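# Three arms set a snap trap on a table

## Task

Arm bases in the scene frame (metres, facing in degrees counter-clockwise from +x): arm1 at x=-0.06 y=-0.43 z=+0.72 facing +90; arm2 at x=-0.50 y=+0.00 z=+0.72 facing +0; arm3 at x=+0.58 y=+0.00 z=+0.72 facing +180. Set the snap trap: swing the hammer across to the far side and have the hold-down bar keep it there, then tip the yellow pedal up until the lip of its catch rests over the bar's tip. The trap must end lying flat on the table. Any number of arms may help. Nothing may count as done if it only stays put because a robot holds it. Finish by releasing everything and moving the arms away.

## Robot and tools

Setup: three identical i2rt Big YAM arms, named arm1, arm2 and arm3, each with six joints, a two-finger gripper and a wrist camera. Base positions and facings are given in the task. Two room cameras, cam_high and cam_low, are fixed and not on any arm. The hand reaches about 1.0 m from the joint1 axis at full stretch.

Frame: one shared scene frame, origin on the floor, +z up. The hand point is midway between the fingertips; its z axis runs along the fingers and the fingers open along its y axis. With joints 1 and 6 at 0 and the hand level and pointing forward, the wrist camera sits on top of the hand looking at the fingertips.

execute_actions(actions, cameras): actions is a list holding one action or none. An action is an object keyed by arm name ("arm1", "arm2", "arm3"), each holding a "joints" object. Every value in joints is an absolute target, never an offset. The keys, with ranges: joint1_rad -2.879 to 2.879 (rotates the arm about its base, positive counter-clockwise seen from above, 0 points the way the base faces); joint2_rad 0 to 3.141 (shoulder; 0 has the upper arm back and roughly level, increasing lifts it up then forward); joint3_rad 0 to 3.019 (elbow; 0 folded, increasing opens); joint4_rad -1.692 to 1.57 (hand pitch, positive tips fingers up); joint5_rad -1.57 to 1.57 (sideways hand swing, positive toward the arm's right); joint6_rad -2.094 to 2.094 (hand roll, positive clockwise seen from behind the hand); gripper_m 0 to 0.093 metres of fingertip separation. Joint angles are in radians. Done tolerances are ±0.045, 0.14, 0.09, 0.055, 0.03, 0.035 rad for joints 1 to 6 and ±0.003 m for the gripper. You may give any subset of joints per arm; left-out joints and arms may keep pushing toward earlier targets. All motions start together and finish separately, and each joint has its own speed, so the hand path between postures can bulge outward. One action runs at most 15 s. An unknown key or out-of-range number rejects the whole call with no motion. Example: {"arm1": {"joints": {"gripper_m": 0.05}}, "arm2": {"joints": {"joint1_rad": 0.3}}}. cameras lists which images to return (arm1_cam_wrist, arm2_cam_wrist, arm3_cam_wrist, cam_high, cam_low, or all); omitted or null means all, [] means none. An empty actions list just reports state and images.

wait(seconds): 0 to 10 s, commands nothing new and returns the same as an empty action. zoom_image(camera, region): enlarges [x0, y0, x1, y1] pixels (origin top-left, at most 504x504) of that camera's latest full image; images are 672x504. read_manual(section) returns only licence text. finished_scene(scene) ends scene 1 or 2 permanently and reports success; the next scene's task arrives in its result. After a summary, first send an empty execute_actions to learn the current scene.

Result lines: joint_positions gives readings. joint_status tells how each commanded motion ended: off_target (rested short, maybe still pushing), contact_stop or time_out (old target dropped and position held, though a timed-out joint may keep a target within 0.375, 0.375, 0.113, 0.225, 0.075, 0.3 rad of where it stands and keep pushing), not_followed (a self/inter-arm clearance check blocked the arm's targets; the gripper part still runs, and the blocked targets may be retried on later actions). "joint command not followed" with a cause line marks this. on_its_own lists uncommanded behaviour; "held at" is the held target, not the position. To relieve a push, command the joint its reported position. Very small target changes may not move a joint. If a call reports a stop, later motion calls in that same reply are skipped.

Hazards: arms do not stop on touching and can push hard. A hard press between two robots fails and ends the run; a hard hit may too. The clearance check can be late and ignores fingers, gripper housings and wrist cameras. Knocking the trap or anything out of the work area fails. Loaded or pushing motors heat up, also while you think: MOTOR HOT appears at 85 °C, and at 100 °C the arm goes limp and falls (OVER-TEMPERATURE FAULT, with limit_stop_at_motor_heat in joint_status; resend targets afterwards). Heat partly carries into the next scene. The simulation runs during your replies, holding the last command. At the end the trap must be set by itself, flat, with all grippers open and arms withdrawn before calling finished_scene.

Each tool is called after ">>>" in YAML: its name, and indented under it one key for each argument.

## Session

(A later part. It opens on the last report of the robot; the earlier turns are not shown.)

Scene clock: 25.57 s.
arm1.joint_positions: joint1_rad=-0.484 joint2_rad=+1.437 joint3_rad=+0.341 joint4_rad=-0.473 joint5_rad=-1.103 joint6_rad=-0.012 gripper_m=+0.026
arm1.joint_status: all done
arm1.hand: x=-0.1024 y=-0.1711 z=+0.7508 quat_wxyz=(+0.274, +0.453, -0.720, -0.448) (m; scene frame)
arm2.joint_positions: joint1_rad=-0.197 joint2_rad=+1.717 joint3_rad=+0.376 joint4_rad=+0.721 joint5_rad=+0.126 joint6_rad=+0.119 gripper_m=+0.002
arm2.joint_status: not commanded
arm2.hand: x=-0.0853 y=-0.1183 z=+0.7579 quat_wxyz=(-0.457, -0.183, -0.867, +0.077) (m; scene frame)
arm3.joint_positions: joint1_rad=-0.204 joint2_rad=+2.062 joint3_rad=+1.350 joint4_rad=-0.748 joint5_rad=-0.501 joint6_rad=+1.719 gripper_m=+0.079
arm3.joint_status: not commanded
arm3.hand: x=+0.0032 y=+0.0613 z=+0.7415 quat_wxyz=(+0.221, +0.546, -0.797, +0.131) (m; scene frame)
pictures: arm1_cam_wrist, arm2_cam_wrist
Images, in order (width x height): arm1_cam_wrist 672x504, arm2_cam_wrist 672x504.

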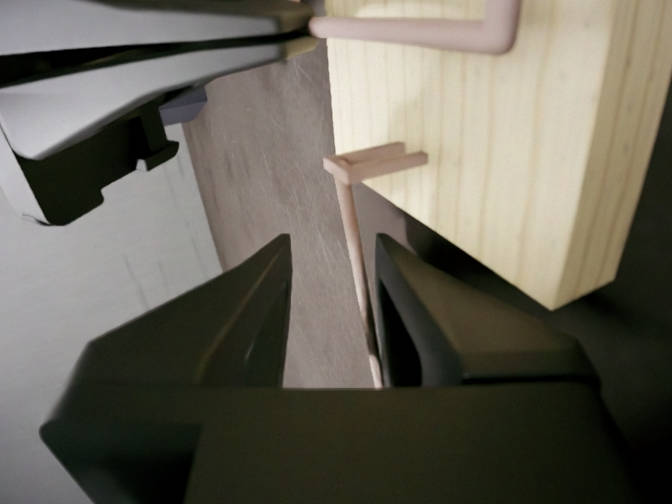

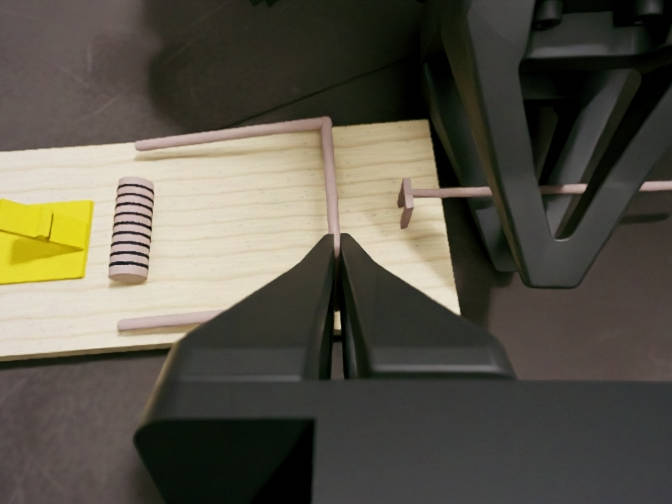

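Caged. Flipping, with q1 offset about -0.05.

>>> execute_actions:
  actions:
    - {"arm1":{"joints":{"joint2_rad":1.25,"joint4_rad":-0.62,"joint6_rad":0.7}}}
  cameras: ["arm2_cam_wrist"]

>>> execute_actions:
  actions:
    - {"arm1":{"joints":{"joint1_rad":-0.5,"joint2_rad":1.27,"joint3_rad":0.47,"joint4_rad":-0.69,"joint6_rad":1.5}}}
  cameras: ["arm2_cam_wrist"]

>>> execute_actions:
  actions:
    - {"arm1":{"joints":{"joint1_rad":-0.51,"joint2_rad":1.39,"joint3_rad":0.575,"joint4_rad":-0.67,"joint6_rad":2.0,"gripper_m":0.016}}}
  cameras: ["arm2_cam_wrist","cam_high"]

Scene clock: 27.50 s.
arm1.joint_positions: joint1_rad=-0.484 joint2_rad=+1.249 joint3_rad=+0.341 joint4_rad=-0.603 joint5_rad=-1.102 joint6_rad=+0.683 gripper_m=+0.026
arm1.joint_status: all done
arm1.hand: x=-0.1036 y=-0.1738 z=+0.7858 quat_wxyz=(+0.395, +0.196, -0.828, -0.346) (m; scene frame)
arm2.joint_positions: joint1_rad=-0.197 joint2_rad=+1.717 joint3_rad=+0.376 joint4_rad=+0.721 joint5_rad=+0.126 joint6_rad=+0.119 gripper_m=+0.002
arm2.joint_status: not commanded
arm2.hand: x=-0.0853 y=-0.1183 z=+0.7579 quat_wxyz=(-0.457, -0.183, -0.867, +0.077) (m; scene frame)
arm3.joint_positions: joint1_rad=-0.204 joint2_rad=+2.062 joint3_rad=+1.350 joint4_rad=-0.748 joint5_rad=-0.501 joint6_rad=+1.719 gripper_m=+0.079
arm3.joint_status: not commanded
arm3.hand: x=+0.0032 y=+0.0613 z=+0.7415 quat_wxyz=(+0.221, +0.546, -0.797, +0.131) (m; scene frame)
pictures: arm2_cam_wrist
Images, in order (width x height): arm2_cam_wrist 672x504.

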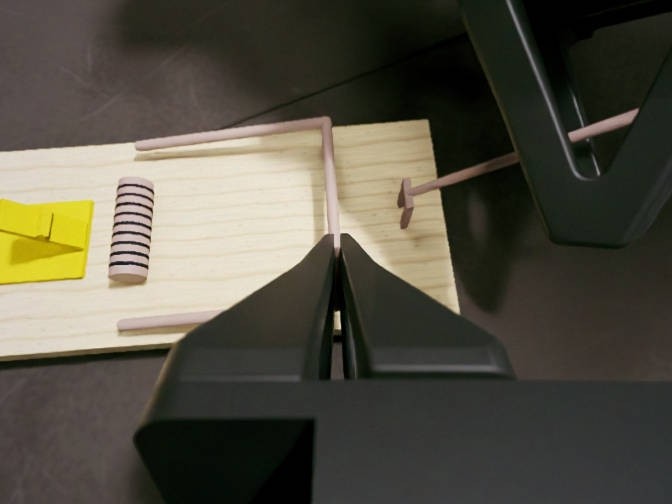

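Scene clock: 29.23 s.
arm1.joint_positions: joint1_rad=-0.492 joint2_rad=+1.263 joint3_rad=+0.443 joint4_rad=-0.675 joint5_rad=-1.102 joint6_rad=+1.483 gripper_m=+0.026
arm1.joint_status: all done
arm1.hand: x=-0.0864 y=-0.1435 z=+0.8086 quat_wxyz=(+0.496, -0.141, -0.839, -0.174) (m; scene frame)
arm2.joint_positions: joint1_rad=-0.197 joint2_rad=+1.717 joint3_rad=+0.376 joint4_rad=+0.721 joint5_rad=+0.126 joint6_rad=+0.119 gripper_m=+0.002
arm2.joint_status: not commanded
arm2.hand: x=-0.0853 y=-0.1183 z=+0.7579 quat_wxyz=(-0.457, -0.183, -0.867, +0.077) (m; scene frame)
arm3.joint_positions: joint1_rad=-0.204 joint2_rad=+2.062 joint3_rad=+1.350 joint4_rad=-0.748 joint5_rad=-0.501 joint6_rad=+1.719 gripper_m=+0.079
arm3.joint_status: not commanded
arm3.hand: x=+0.0032 y=+0.0613 z=+0.7415 quat_wxyz=(+0.221, +0.546, -0.797, +0.131) (m; scene frame)
pictures: arm2_cam_wrist
Images, in order (width x height): arm2_cam_wrist 672x504.

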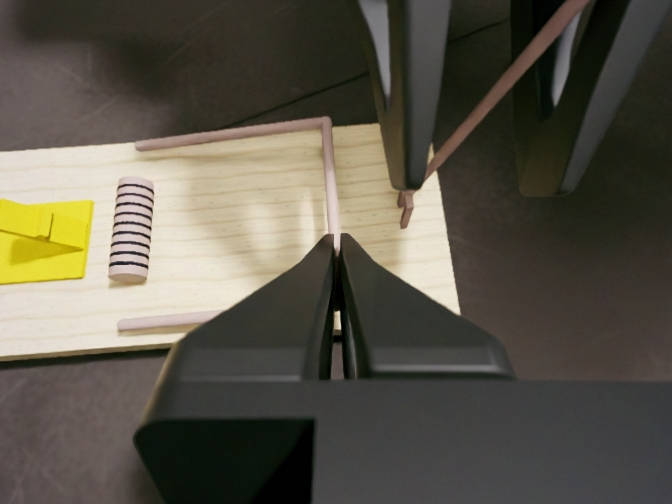

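Scene clock: 30.73 s.
arm1.joint_positions: joint1_rad=-0.501 joint2_rad=+1.389 joint3_rad=+0.537 joint4_rad=-0.675 joint5_rad=-1.100 joint6_rad=+1.983 gripper_m=+0.016
arm1.joint_status: all done
arm1.hand: x=-0.0676 y=-0.1125 z=+0.8032 quat_wxyz=(+0.523, -0.356, -0.774, -0.035) (m; scene frame)
arm2.joint_positions: joint1_rad=-0.197 joint2_rad=+1.717 joint3_rad=+0.376 joint4_rad=+0.722 joint5_rad=+0.125 joint6_rad=+0.119 gripper_m=+0.002
arm2.joint_status: not commanded
arm2.hand: x=-0.0851 y=-0.1182 z=+0.7581 quat_wxyz=(-0.458, -0.182, -0.867, +0.077) (m; scene frame)
arm3.joint_positions: joint1_rad=-0.205 joint2_rad=+2.062 joint3_rad=+1.350 joint4_rad=-0.748 joint5_rad=-0.501 joint6_rad=+1.718 gripper_m=+0.079
arm3.joint_status: not commanded
arm3.hand: x=+0.0033 y=+0.0615 z=+0.7415 quat_wxyz=(+0.221, +0.546, -0.797, +0.131) (m; scene frame)
pictures: arm2_cam_wrist, cam_high
Images, in order (width x height): arm2_cam_wrist 672x504, cam_high 672x504.

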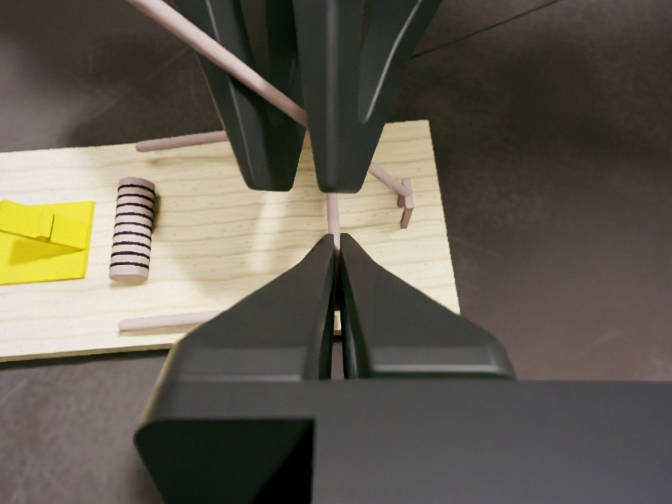

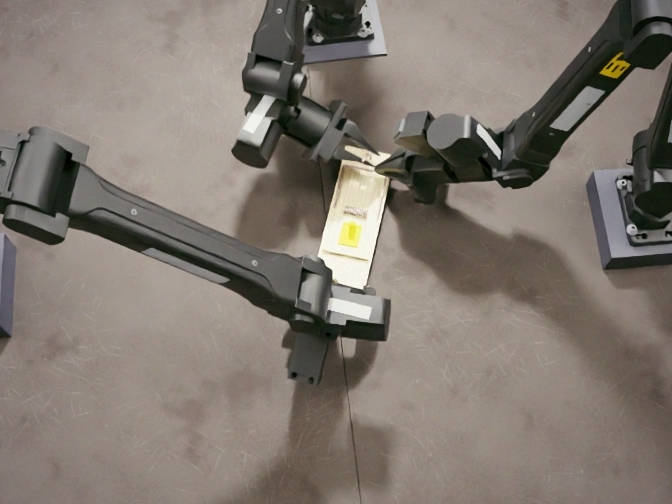

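>>> execute_actions:
  actions:
    - {"arm1":{"joints":{"joint1_rad":-0.66}}}
  cameras: ["arm2_cam_wrist"]

>>> execute_actions:
  actions:
    - {"arm1":{"joints":{"joint2_rad":1.1,"joint3_rad":0.9,"joint4_rad":-0.765,"gripper_m":0,"joint6_rad":0.5}}}
  cameras: []

>>> execute_actions:
  actions:
    - {"arm1":{"joints":{"joint1_rad":-0.105,"joint5_rad":0,"joint6_rad":-1.2}}}
  cameras: []

>>> execute_actions:
  actions:
    - {"arm1":{"joints":{"joint2_rad":1.5,"joint3_rad":0.945,"joint4_rad":-0.82}}}
  cameras: ["arm2_cam_wrist","arm1_cam_wrist","arm3_cam_wrist"]

Scene clock: 31.83 s.
arm1.joint_positions: joint1_rad=-0.659 joint2_rad=+1.389 joint3_rad=+0.537 joint4_rad=-0.675 joint5_rad=-1.100 joint6_rad=+1.984 gripper_m=+0.016
arm1.joint_status: all done
arm1.hand: x=-0.0176 y=-0.1152 z=+0.8031 quat_wxyz=(+0.519, -0.416, -0.743, -0.076) (m; scene frame)
arm2.joint_positions: joint1_rad=-0.197 joint2_rad=+1.717 joint3_rad=+0.376 joint4_rad=+0.722 joint5_rad=+0.125 joint6_rad=+0.119 gripper_m=+0.002
arm2.joint_status: not commanded
arm2.hand: x=-0.0851 y=-0.1182 z=+0.7581 quat_wxyz=(-0.458, -0.182, -0.867, +0.077) (m; scene frame)
arm3.joint_positions: joint1_rad=-0.205 joint2_rad=+2.062 joint3_rad=+1.350 joint4_rad=-0.748 joint5_rad=-0.501 joint6_rad=+1.718 gripper_m=+0.079
arm3.joint_status: not commanded
arm3.hand: x=+0.0033 y=+0.0615 z=+0.7415 quat_wxyz=(+0.221, +0.546, -0.797, +0.131) (m; scene frame)
pictures: arm2_cam_wrist
Images, in order (width x height): arm2_cam_wrist 672x504.

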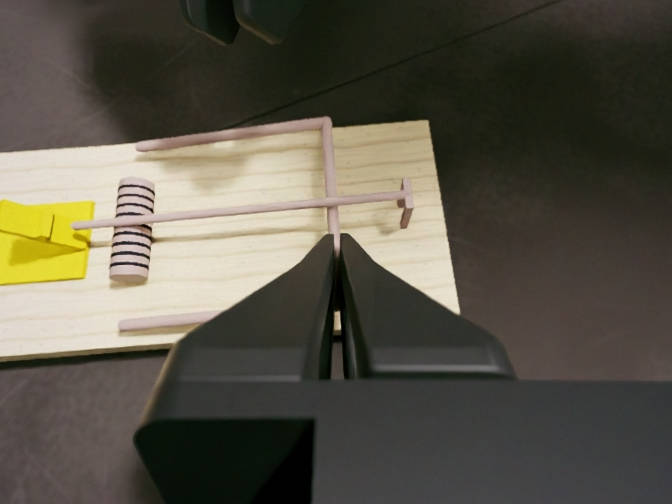

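Scene clock: 33.97 s.
arm1.joint_positions: joint1_rad=-0.659 joint2_rad=+1.092 joint3_rad=+0.873 joint4_rad=-0.751 joint5_rad=-1.100 joint6_rad=+0.517 gripper_m=+0.001
arm1.joint_status: all done
arm1.hand: x=+0.0352 y=-0.0445 z=+1.0165 quat_wxyz=(+0.144, +0.320, -0.764, -0.541) (m; scene frame)
arm2.joint_positions: joint1_rad=-0.197 joint2_rad=+1.717 joint3_rad=+0.376 joint4_rad=+0.722 joint5_rad=+0.125 joint6_rad=+0.119 gripper_m=+0.002
arm2.joint_status: not commanded
arm2.hand: x=-0.0851 y=-0.1182 z=+0.7581 quat_wxyz=(-0.458, -0.182, -0.867, +0.077) (m; scene frame)
arm3.joint_positions: joint1_rad=-0.205 joint2_rad=+2.062 joint3_rad=+1.350 joint4_rad=-0.748 joint5_rad=-0.501 joint6_rad=+1.718 gripper_m=+0.079
arm3.joint_status: not commanded
arm3.hand: x=+0.0033 y=+0.0615 z=+0.7415 quat_wxyz=(+0.221, +0.546, -0.797, +0.131) (m; scene frame)
pictures: none
No camera images: the call's "cameras" was empty. Leave "cameras" out to get every camera's image.

Scene clock: 36.20 s.
arm1.joint_positions: joint1_rad=-0.107 joint2_rad=+1.092 joint3_rad=+0.873 joint4_rad=-0.751 joint5_rad=-0.004 joint6_rad=-1.183 gripper_m=+0.001
arm1.joint_status: all done
arm1.hand: x=-0.0249 y=-0.0119 z=+0.9392 quat_wxyz=(-0.292, +0.929, -0.223, -0.048) (m; scene frame)
arm2.joint_positions: joint1_rad=-0.197 joint2_rad=+1.717 joint3_rad=+0.376 joint4_rad=+0.722 joint5_rad=+0.125 joint6_rad=+0.119 gripper_m=+0.002
arm2.joint_status: not commanded
arm2.hand: x=-0.0851 y=-0.1182 z=+0.7581 quat_wxyz=(-0.458, -0.182, -0.867, +0.077) (m; scene frame)
arm3.joint_positions: joint1_rad=-0.205 joint2_rad=+2.062 joint3_rad=+1.350 joint4_rad=-0.748 joint5_rad=-0.501 joint6_rad=+1.718 gripper_m=+0.079
arm3.joint_status: not commanded
arm3.hand: x=+0.0033 y=+0.0615 z=+0.7415 quat_wxyz=(+0.221, +0.546, -0.797, +0.131) (m; scene frame)
pictures: none
No camera images: the call's "cameras" was empty. Leave "cameras" out to get every camera's image.

Scene clock: 37.30 s.
arm1.joint_positions: joint1_rad=-0.107 joint2_rad=+1.515 joint3_rad=+0.900 joint4_rad=-0.805 joint5_rad=-0.004 joint6_rad=-1.184 gripper_m=+0.001
arm1.joint_status: all done
arm1.hand: x=-0.0255 y=-0.0143 z=+0.7757 quat_wxyz=(-0.073, +0.970, -0.232, -0.015) (m; scene frame)
arm2.joint_positions: joint1_rad=-0.197 joint2_rad=+1.717 joint3_rad=+0.376 joint4_rad=+0.722 joint5_rad=+0.125 joint6_rad=+0.119 gripper_m=+0.002
arm2.joint_status: not commanded
arm2.hand: x=-0.0851 y=-0.1182 z=+0.7581 quat_wxyz=(-0.458, -0.182, -0.867, +0.077) (m; scene frame)
arm3.joint_positions: joint1_rad=-0.205 joint2_rad=+2.062 joint3_rad=+1.350 joint4_rad=-0.748 joint5_rad=-0.501 joint6_rad=+1.718 gripper_m=+0.079
arm3.joint_status: not commanded
arm3.hand: x=+0.0033 y=+0.0615 z=+0.7415 quat_wxyz=(+0.221, +0.546, -0.797, +0.131) (m; scene frame)
pictures: arm1_cam_wrist, arm2_cam_wrist, arm3_cam_wrist
Images, in order (width x height): arm1_cam_wrist 672x504, arm2_cam_wrist 672x504, arm3_cam_wrist 672x504.

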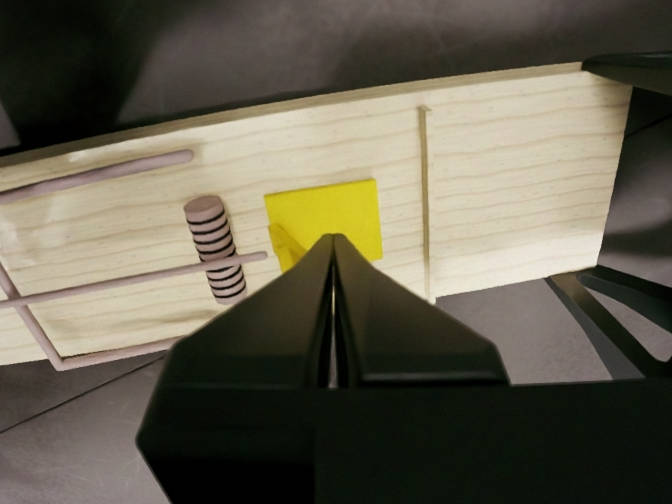

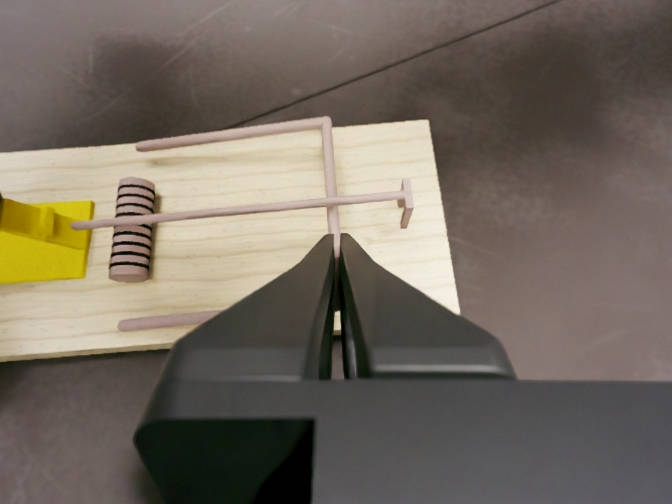

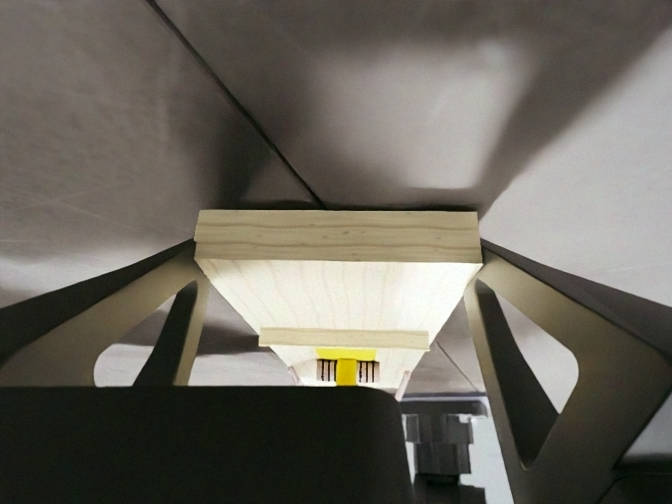

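>>> execute_actions:
  actions:
    - {"arm1":{"joints":{"joint4_rad":-0.9}}}
  cameras: ["arm2_cam_wrist","arm1_cam_wrist","cam_low"]

Scene clock: 38.17 s.
arm1.joint_positions: joint1_rad=-0.107 joint2_rad=+1.515 joint3_rad=+0.905 joint4_rad=-0.873 joint5_rad=-0.001 joint6_rad=-1.184 gripper_m=+0.001
arm1.joint_status: all done
arm1.hand: x=-0.0263 y=-0.0285 z=+0.7755 quat_wxyz=(-0.043, +0.972, -0.232, -0.009) (m; scene frame)
arm2.joint_positions: joint1_rad=-0.197 joint2_rad=+1.717 joint3_rad=+0.376 joint4_rad=+0.722 joint5_rad=+0.125 joint6_rad=+0.119 gripper_m=+0.002
arm2.joint_status: not commanded
arm2.hand: x=-0.0851 y=-0.1182 z=+0.7581 quat_wxyz=(-0.458, -0.182, -0.867, +0.077) (m; scene frame)
arm3.joint_positions: joint1_rad=-0.205 joint2_rad=+2.062 joint3_rad=+1.350 joint4_rad=-0.748 joint5_rad=-0.501 joint6_rad=+1.718 gripper_m=+0.079
arm3.joint_status: not commanded
arm3.hand: x=+0.0033 y=+0.0615 z=+0.7415 quat_wxyz=(+0.221, +0.546, -0.797, +0.131) (m; scene frame)
pictures: arm1_cam_wrist, arm2_cam_wrist, cam_low
Images, in order (width x height): arm1_cam_wrist 672x504, arm2_cam_wrist 672x504, cam_low 672x504.

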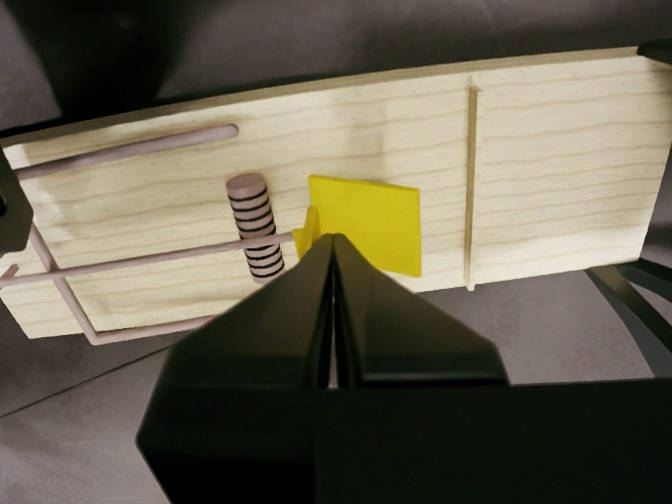

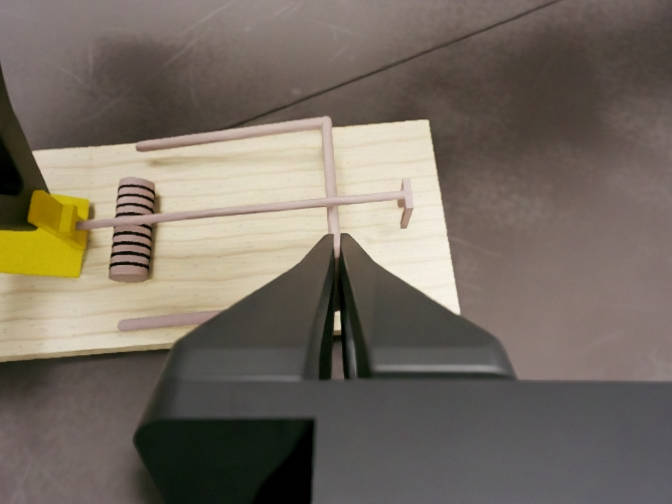

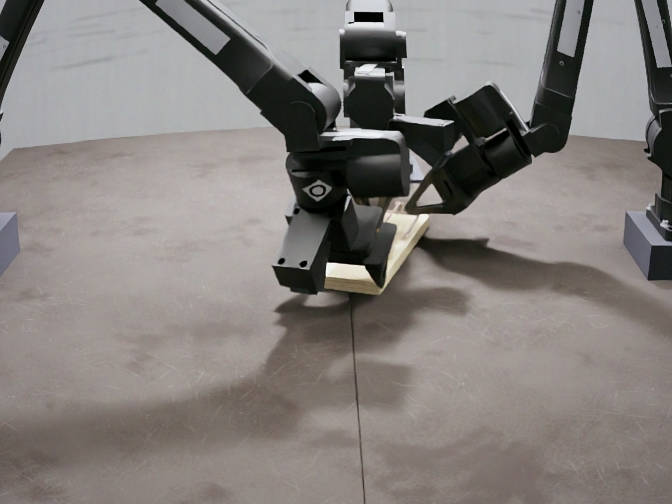

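>>> execute_actions:
  actions:
    - {"arm1":{"joints":{"joint4_rad":-0.94}}}
  cameras: ["arm2_cam_wrist"]

>>> execute_actions:
  actions:
    - {"arm2":{"joints":{"joint2_rad":1.69}}}
  cameras: ["arm2_cam_wrist","arm1_cam_wrist"]

Scene clock: 38.97 s.
arm1.joint_positions: joint1_rad=-0.107 joint2_rad=+1.515 joint3_rad=+0.915 joint4_rad=-0.900 joint5_rad=+0.001 joint6_rad=-1.184 gripper_m=+0.001
arm1.joint_status: all done
arm1.hand: x=-0.0261 y=-0.0305 z=+0.7783 quat_wxyz=(-0.034, +0.972, -0.233, -0.006) (m; scene frame)
arm2.joint_positions: joint1_rad=-0.197 joint2_rad=+1.717 joint3_rad=+0.376 joint4_rad=+0.722 joint5_rad=+0.125 joint6_rad=+0.119 gripper_m=+0.002
arm2.joint_status: not commanded
arm2.hand: x=-0.0851 y=-0.1182 z=+0.7581 quat_wxyz=(-0.458, -0.182, -0.867, +0.077) (m; scene frame)
arm3.joint_positions: joint1_rad=-0.205 joint2_rad=+2.062 joint3_rad=+1.350 joint4_rad=-0.748 joint5_rad=-0.501 joint6_rad=+1.718 gripper_m=+0.079
arm3.joint_status: not commanded
arm3.hand: x=+0.0033 y=+0.0615 z=+0.7415 quat_wxyz=(+0.221, +0.546, -0.797, +0.131) (m; scene frame)
pictures: arm2_cam_wrist
Images, in order (width x height): arm2_cam_wrist 672x504.

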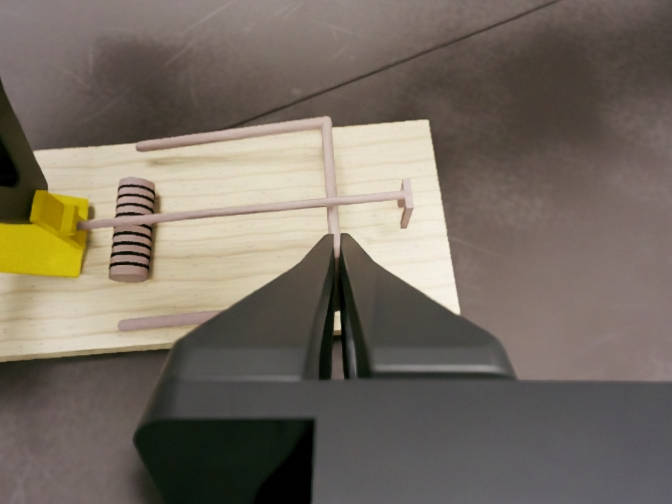

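Scene clock: 39.67 s.
arm1.joint_positions: joint1_rad=-0.107 joint2_rad=+1.515 joint3_rad=+0.915 joint4_rad=-0.903 joint5_rad=+0.001 joint6_rad=-1.184 gripper_m=+0.001
arm1.joint_status: not commanded
arm1.hand: x=-0.0261 y=-0.0312 z=+0.7784 quat_wxyz=(-0.033, +0.972, -0.233, -0.006) (m; scene frame)
arm2.joint_positions: joint1_rad=-0.197 joint2_rad=+1.702 joint3_rad=+0.371 joint4_rad=+0.713 joint5_rad=+0.125 joint6_rad=+0.119 gripper_m=+0.002
arm2.joint_status: all done
arm2.hand: x=-0.0870 y=-0.1177 z=+0.7607 quat_wxyz=(-0.458, -0.182, -0.867, +0.077) (m; scene frame)
arm3.joint_positions: joint1_rad=-0.205 joint2_rad=+2.062 joint3_rad=+1.350 joint4_rad=-0.750 joint5_rad=-0.504 joint6_rad=+1.732 gripper_m=+0.079
arm3.joint_status: not commanded
arm3.hand: x=+0.0035 y=+0.0609 z=+0.7418 quat_wxyz=(+0.221, +0.540, -0.801, +0.135) (m; scene frame)
pictures: arm1_cam_wrist, arm2_cam_wrist
Images, in order (width x height): arm1_cam_wrist 672x504, arm2_cam_wrist 672x504.

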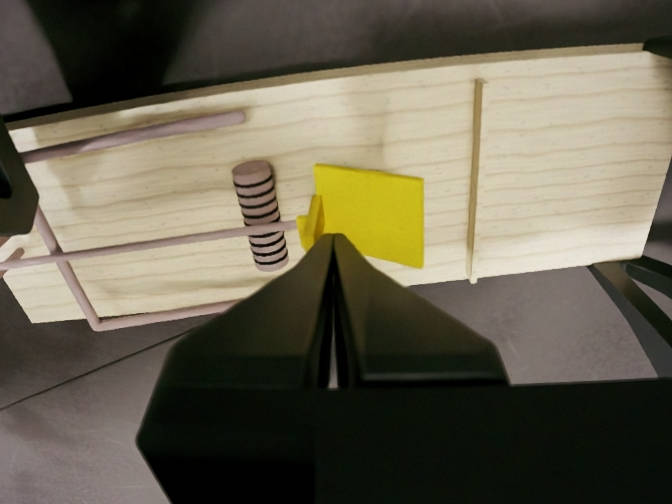

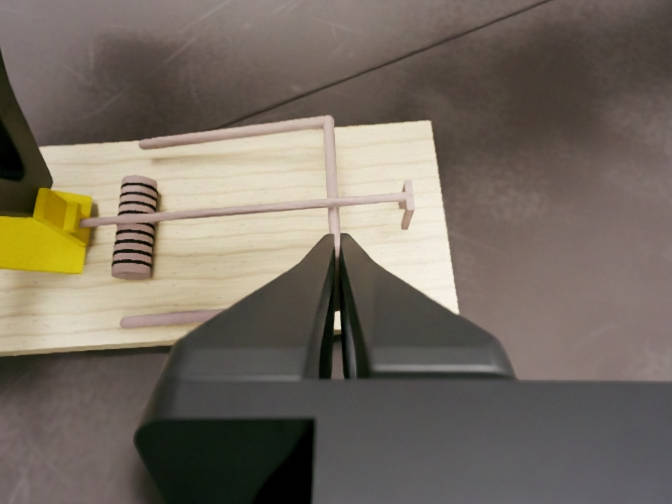

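>>> execute_actions:
  actions:
    - {"arm2":{"joints":{"joint1_rad":-0.185,"gripper_m":0.012}}}
  cameras: ["arm2_cam_wrist"]

>>> execute_actions:
  actions:
    - {"arm1":{"joints":{"joint4_rad":-0.82}},"arm2":{"joints":{"joint2_rad":1.55,"joint3_rad":0.29}}}
  cameras: ["arm2_cam_wrist"]

>>> execute_actions:
  actions:
    - {"arm1":{"joints":{"joint2_rad":1.2}},"arm2":{"joints":{"joint2_rad":1.1}},"arm3":{"joints":{"joint2_rad":2.06,"joint1_rad":-0.205,"joint3_rad":1.35,"gripper_m":0.093}}}
  cameras: []

>>> execute_actions:
  actions:
    - {"arm1":{"joints":{"joint2_rad":0.8}},"arm3":{"joints":{"joint2_rad":1.6}}}
  cameras: ["cam_low","cam_high"]

Scene clock: 40.57 s.
arm1.joint_positions: joint1_rad=-0.107 joint2_rad=+1.515 joint3_rad=+0.915 joint4_rad=-0.903 joint5_rad=+0.001 joint6_rad=-1.184 gripper_m=+0.001
arm1.joint_status: not commanded
arm1.hand: x=-0.0261 y=-0.0312 z=+0.7784 quat_wxyz=(-0.033, +0.972, -0.233, -0.006) (m; scene frame)
arm2.joint_positions: joint1_rad=-0.197 joint2_rad=+1.702 joint3_rad=+0.371 joint4_rad=+0.711 joint5_rad=+0.125 joint6_rad=+0.119 gripper_m=+0.012
arm2.joint_status: all done
arm2.hand: x=-0.0873 y=-0.1176 z=+0.7601 quat_wxyz=(-0.457, -0.182, -0.867, +0.077) (m; scene frame)
arm3.joint_positions: joint1_rad=-0.205 joint2_rad=+2.062 joint3_rad=+1.350 joint4_rad=-0.750 joint5_rad=-0.504 joint6_rad=+1.733 gripper_m=+0.079
arm3.joint_status: not commanded
arm3.hand: x=+0.0035 y=+0.0609 z=+0.7418 quat_wxyz=(+0.221, +0.540, -0.801, +0.135) (m; scene frame)
pictures: arm2_cam_wrist
Images, in order (width x height): arm2_cam_wrist 672x504.

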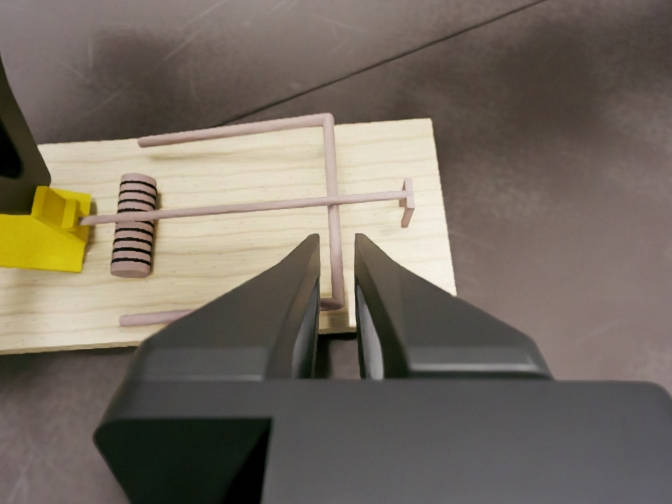

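Scene clock: 41.33 s.
arm1.joint_positions: joint1_rad=-0.107 joint2_rad=+1.515 joint3_rad=+0.915 joint4_rad=-0.840 joint5_rad=+0.001 joint6_rad=-1.184 gripper_m=+0.001
arm1.joint_status: all done
arm1.hand: x=-0.0249 y=-0.0158 z=+0.7799 quat_wxyz=(-0.064, +0.970, -0.232, -0.011) (m; scene frame)
arm2.joint_positions: joint1_rad=-0.197 joint2_rad=+1.555 joint3_rad=+0.280 joint4_rad=+0.707 joint5_rad=+0.125 joint6_rad=+0.119 gripper_m=+0.012
arm2.joint_status: all done
arm2.hand: x=-0.1138 y=-0.1116 z=+0.7898 quat_wxyz=(-0.480, -0.181, -0.855, +0.077) (m; scene frame)
arm3.joint_positions: joint1_rad=-0.206 joint2_rad=+2.062 joint3_rad=+1.350 joint4_rad=-0.750 joint5_rad=-0.504 joint6_rad=+1.741 gripper_m=+0.079
arm3.joint_status: not commanded
arm3.hand: x=+0.0036 y=+0.0617 z=+0.7418 quat_wxyz=(+0.220, +0.536, -0.804, +0.135) (m; scene frame)
pictures: arm2_cam_wrist
Images, in order (width x height): arm2_cam_wrist 672x504.

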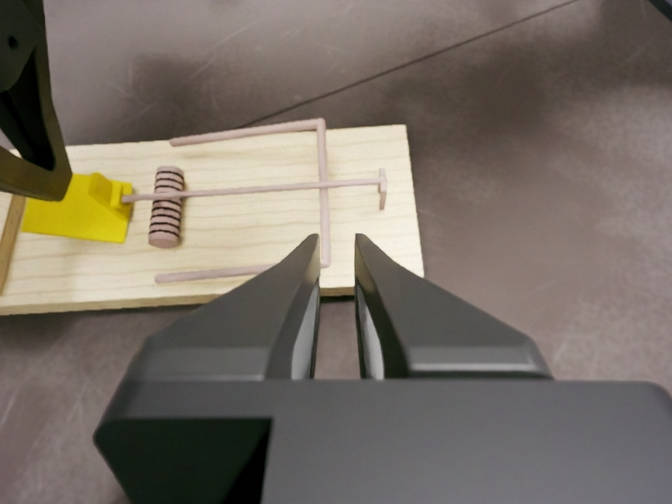

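Scene clock: 42.50 s.
arm1.joint_positions: joint1_rad=-0.107 joint2_rad=+1.190 joint3_rad=+0.915 joint4_rad=-0.840 joint5_rad=+0.001 joint6_rad=-1.184 gripper_m=+0.001
arm1.joint_status: all done
arm1.hand: x=-0.0241 y=-0.0117 z=+0.9099 quat_wxyz=(-0.223, +0.947, -0.227, -0.035) (m; scene frame)
arm2.joint_positions: joint1_rad=-0.197 joint2_rad=+1.102 joint3_rad=+0.280 joint4_rad=+0.706 joint5_rad=+0.125 joint6_rad=+0.119 gripper_m=+0.012
arm2.joint_status: all done
arm2.hand: x=-0.1030 y=-0.1154 z=+0.9674 quat_wxyz=(-0.664, -0.171, -0.724, +0.079) (m; scene frame)
arm3.joint_positions: joint1_rad=-0.206 joint2_rad=+2.062 joint3_rad=+1.349 joint4_rad=-0.752 joint5_rad=-0.493 joint6_rad=+1.762 gripper_m=+0.093
arm3.joint_status: all done
arm3.hand: x=+0.0048 y=+0.0632 z=+0.7408 quat_wxyz=(+0.214, +0.528, -0.811, +0.135) (m; scene frame)
pictures: none
No camera images: the call's "cameras" was empty. Leave "cameras" out to get every camera's image.

Scene clock: 43.90 s.
arm1.joint_positions: joint1_rad=-0.107 joint2_rad=+0.794 joint3_rad=+0.915 joint4_rad=-0.840 joint5_rad=+0.001 joint6_rad=-1.184 gripper_m=+0.001
arm1.joint_status: all done
arm1.hand: x=-0.0279 y=-0.0624 z=+1.0592 quat_wxyz=(-0.408, +0.886, -0.213, -0.063) (m; scene frame)
arm2.joint_positions: joint1_rad=-0.197 joint2_rad=+1.102 joint3_rad=+0.280 joint4_rad=+0.706 joint5_rad=+0.125 joint6_rad=+0.119 gripper_m=+0.012
arm2.joint_status: not commanded
arm2.hand: x=-0.1030 y=-0.1154 z=+0.9674 quat_wxyz=(-0.664, -0.171, -0.724, +0.079) (m; scene frame)
arm3.joint_positions: joint1_rad=-0.206 joint2_rad=+1.584 joint3_rad=+1.341 joint4_rad=-0.755 joint5_rad=-0.492 joint6_rad=+1.763 gripper_m=+0.093
arm3.joint_status: all done
arm3.hand: x=-0.0103 y=+0.0698 z=+1.0086 quat_wxyz=(+0.359, +0.554, -0.750, -0.034) (m; scene frame)
pictures: cam_high, cam_low
Images, in order (width x height): cam_high 672x504, cam_low 672x504.

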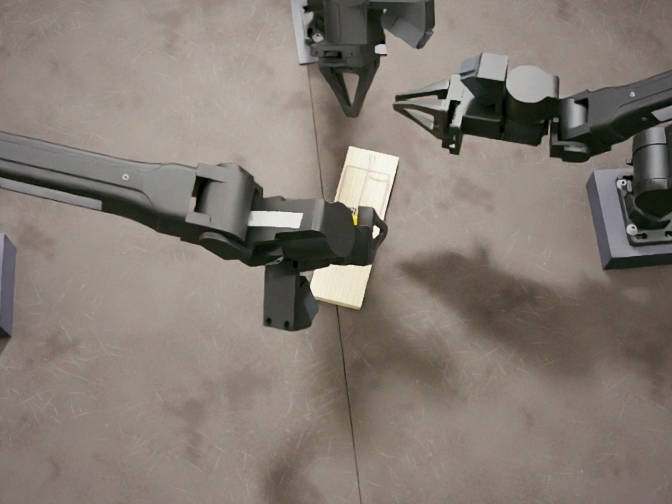

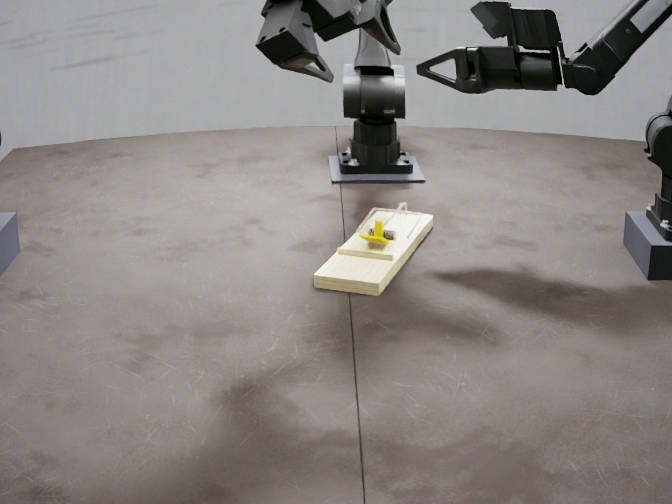

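>>> finished_scene:
  scene: 2

The scene is finished: the task was done.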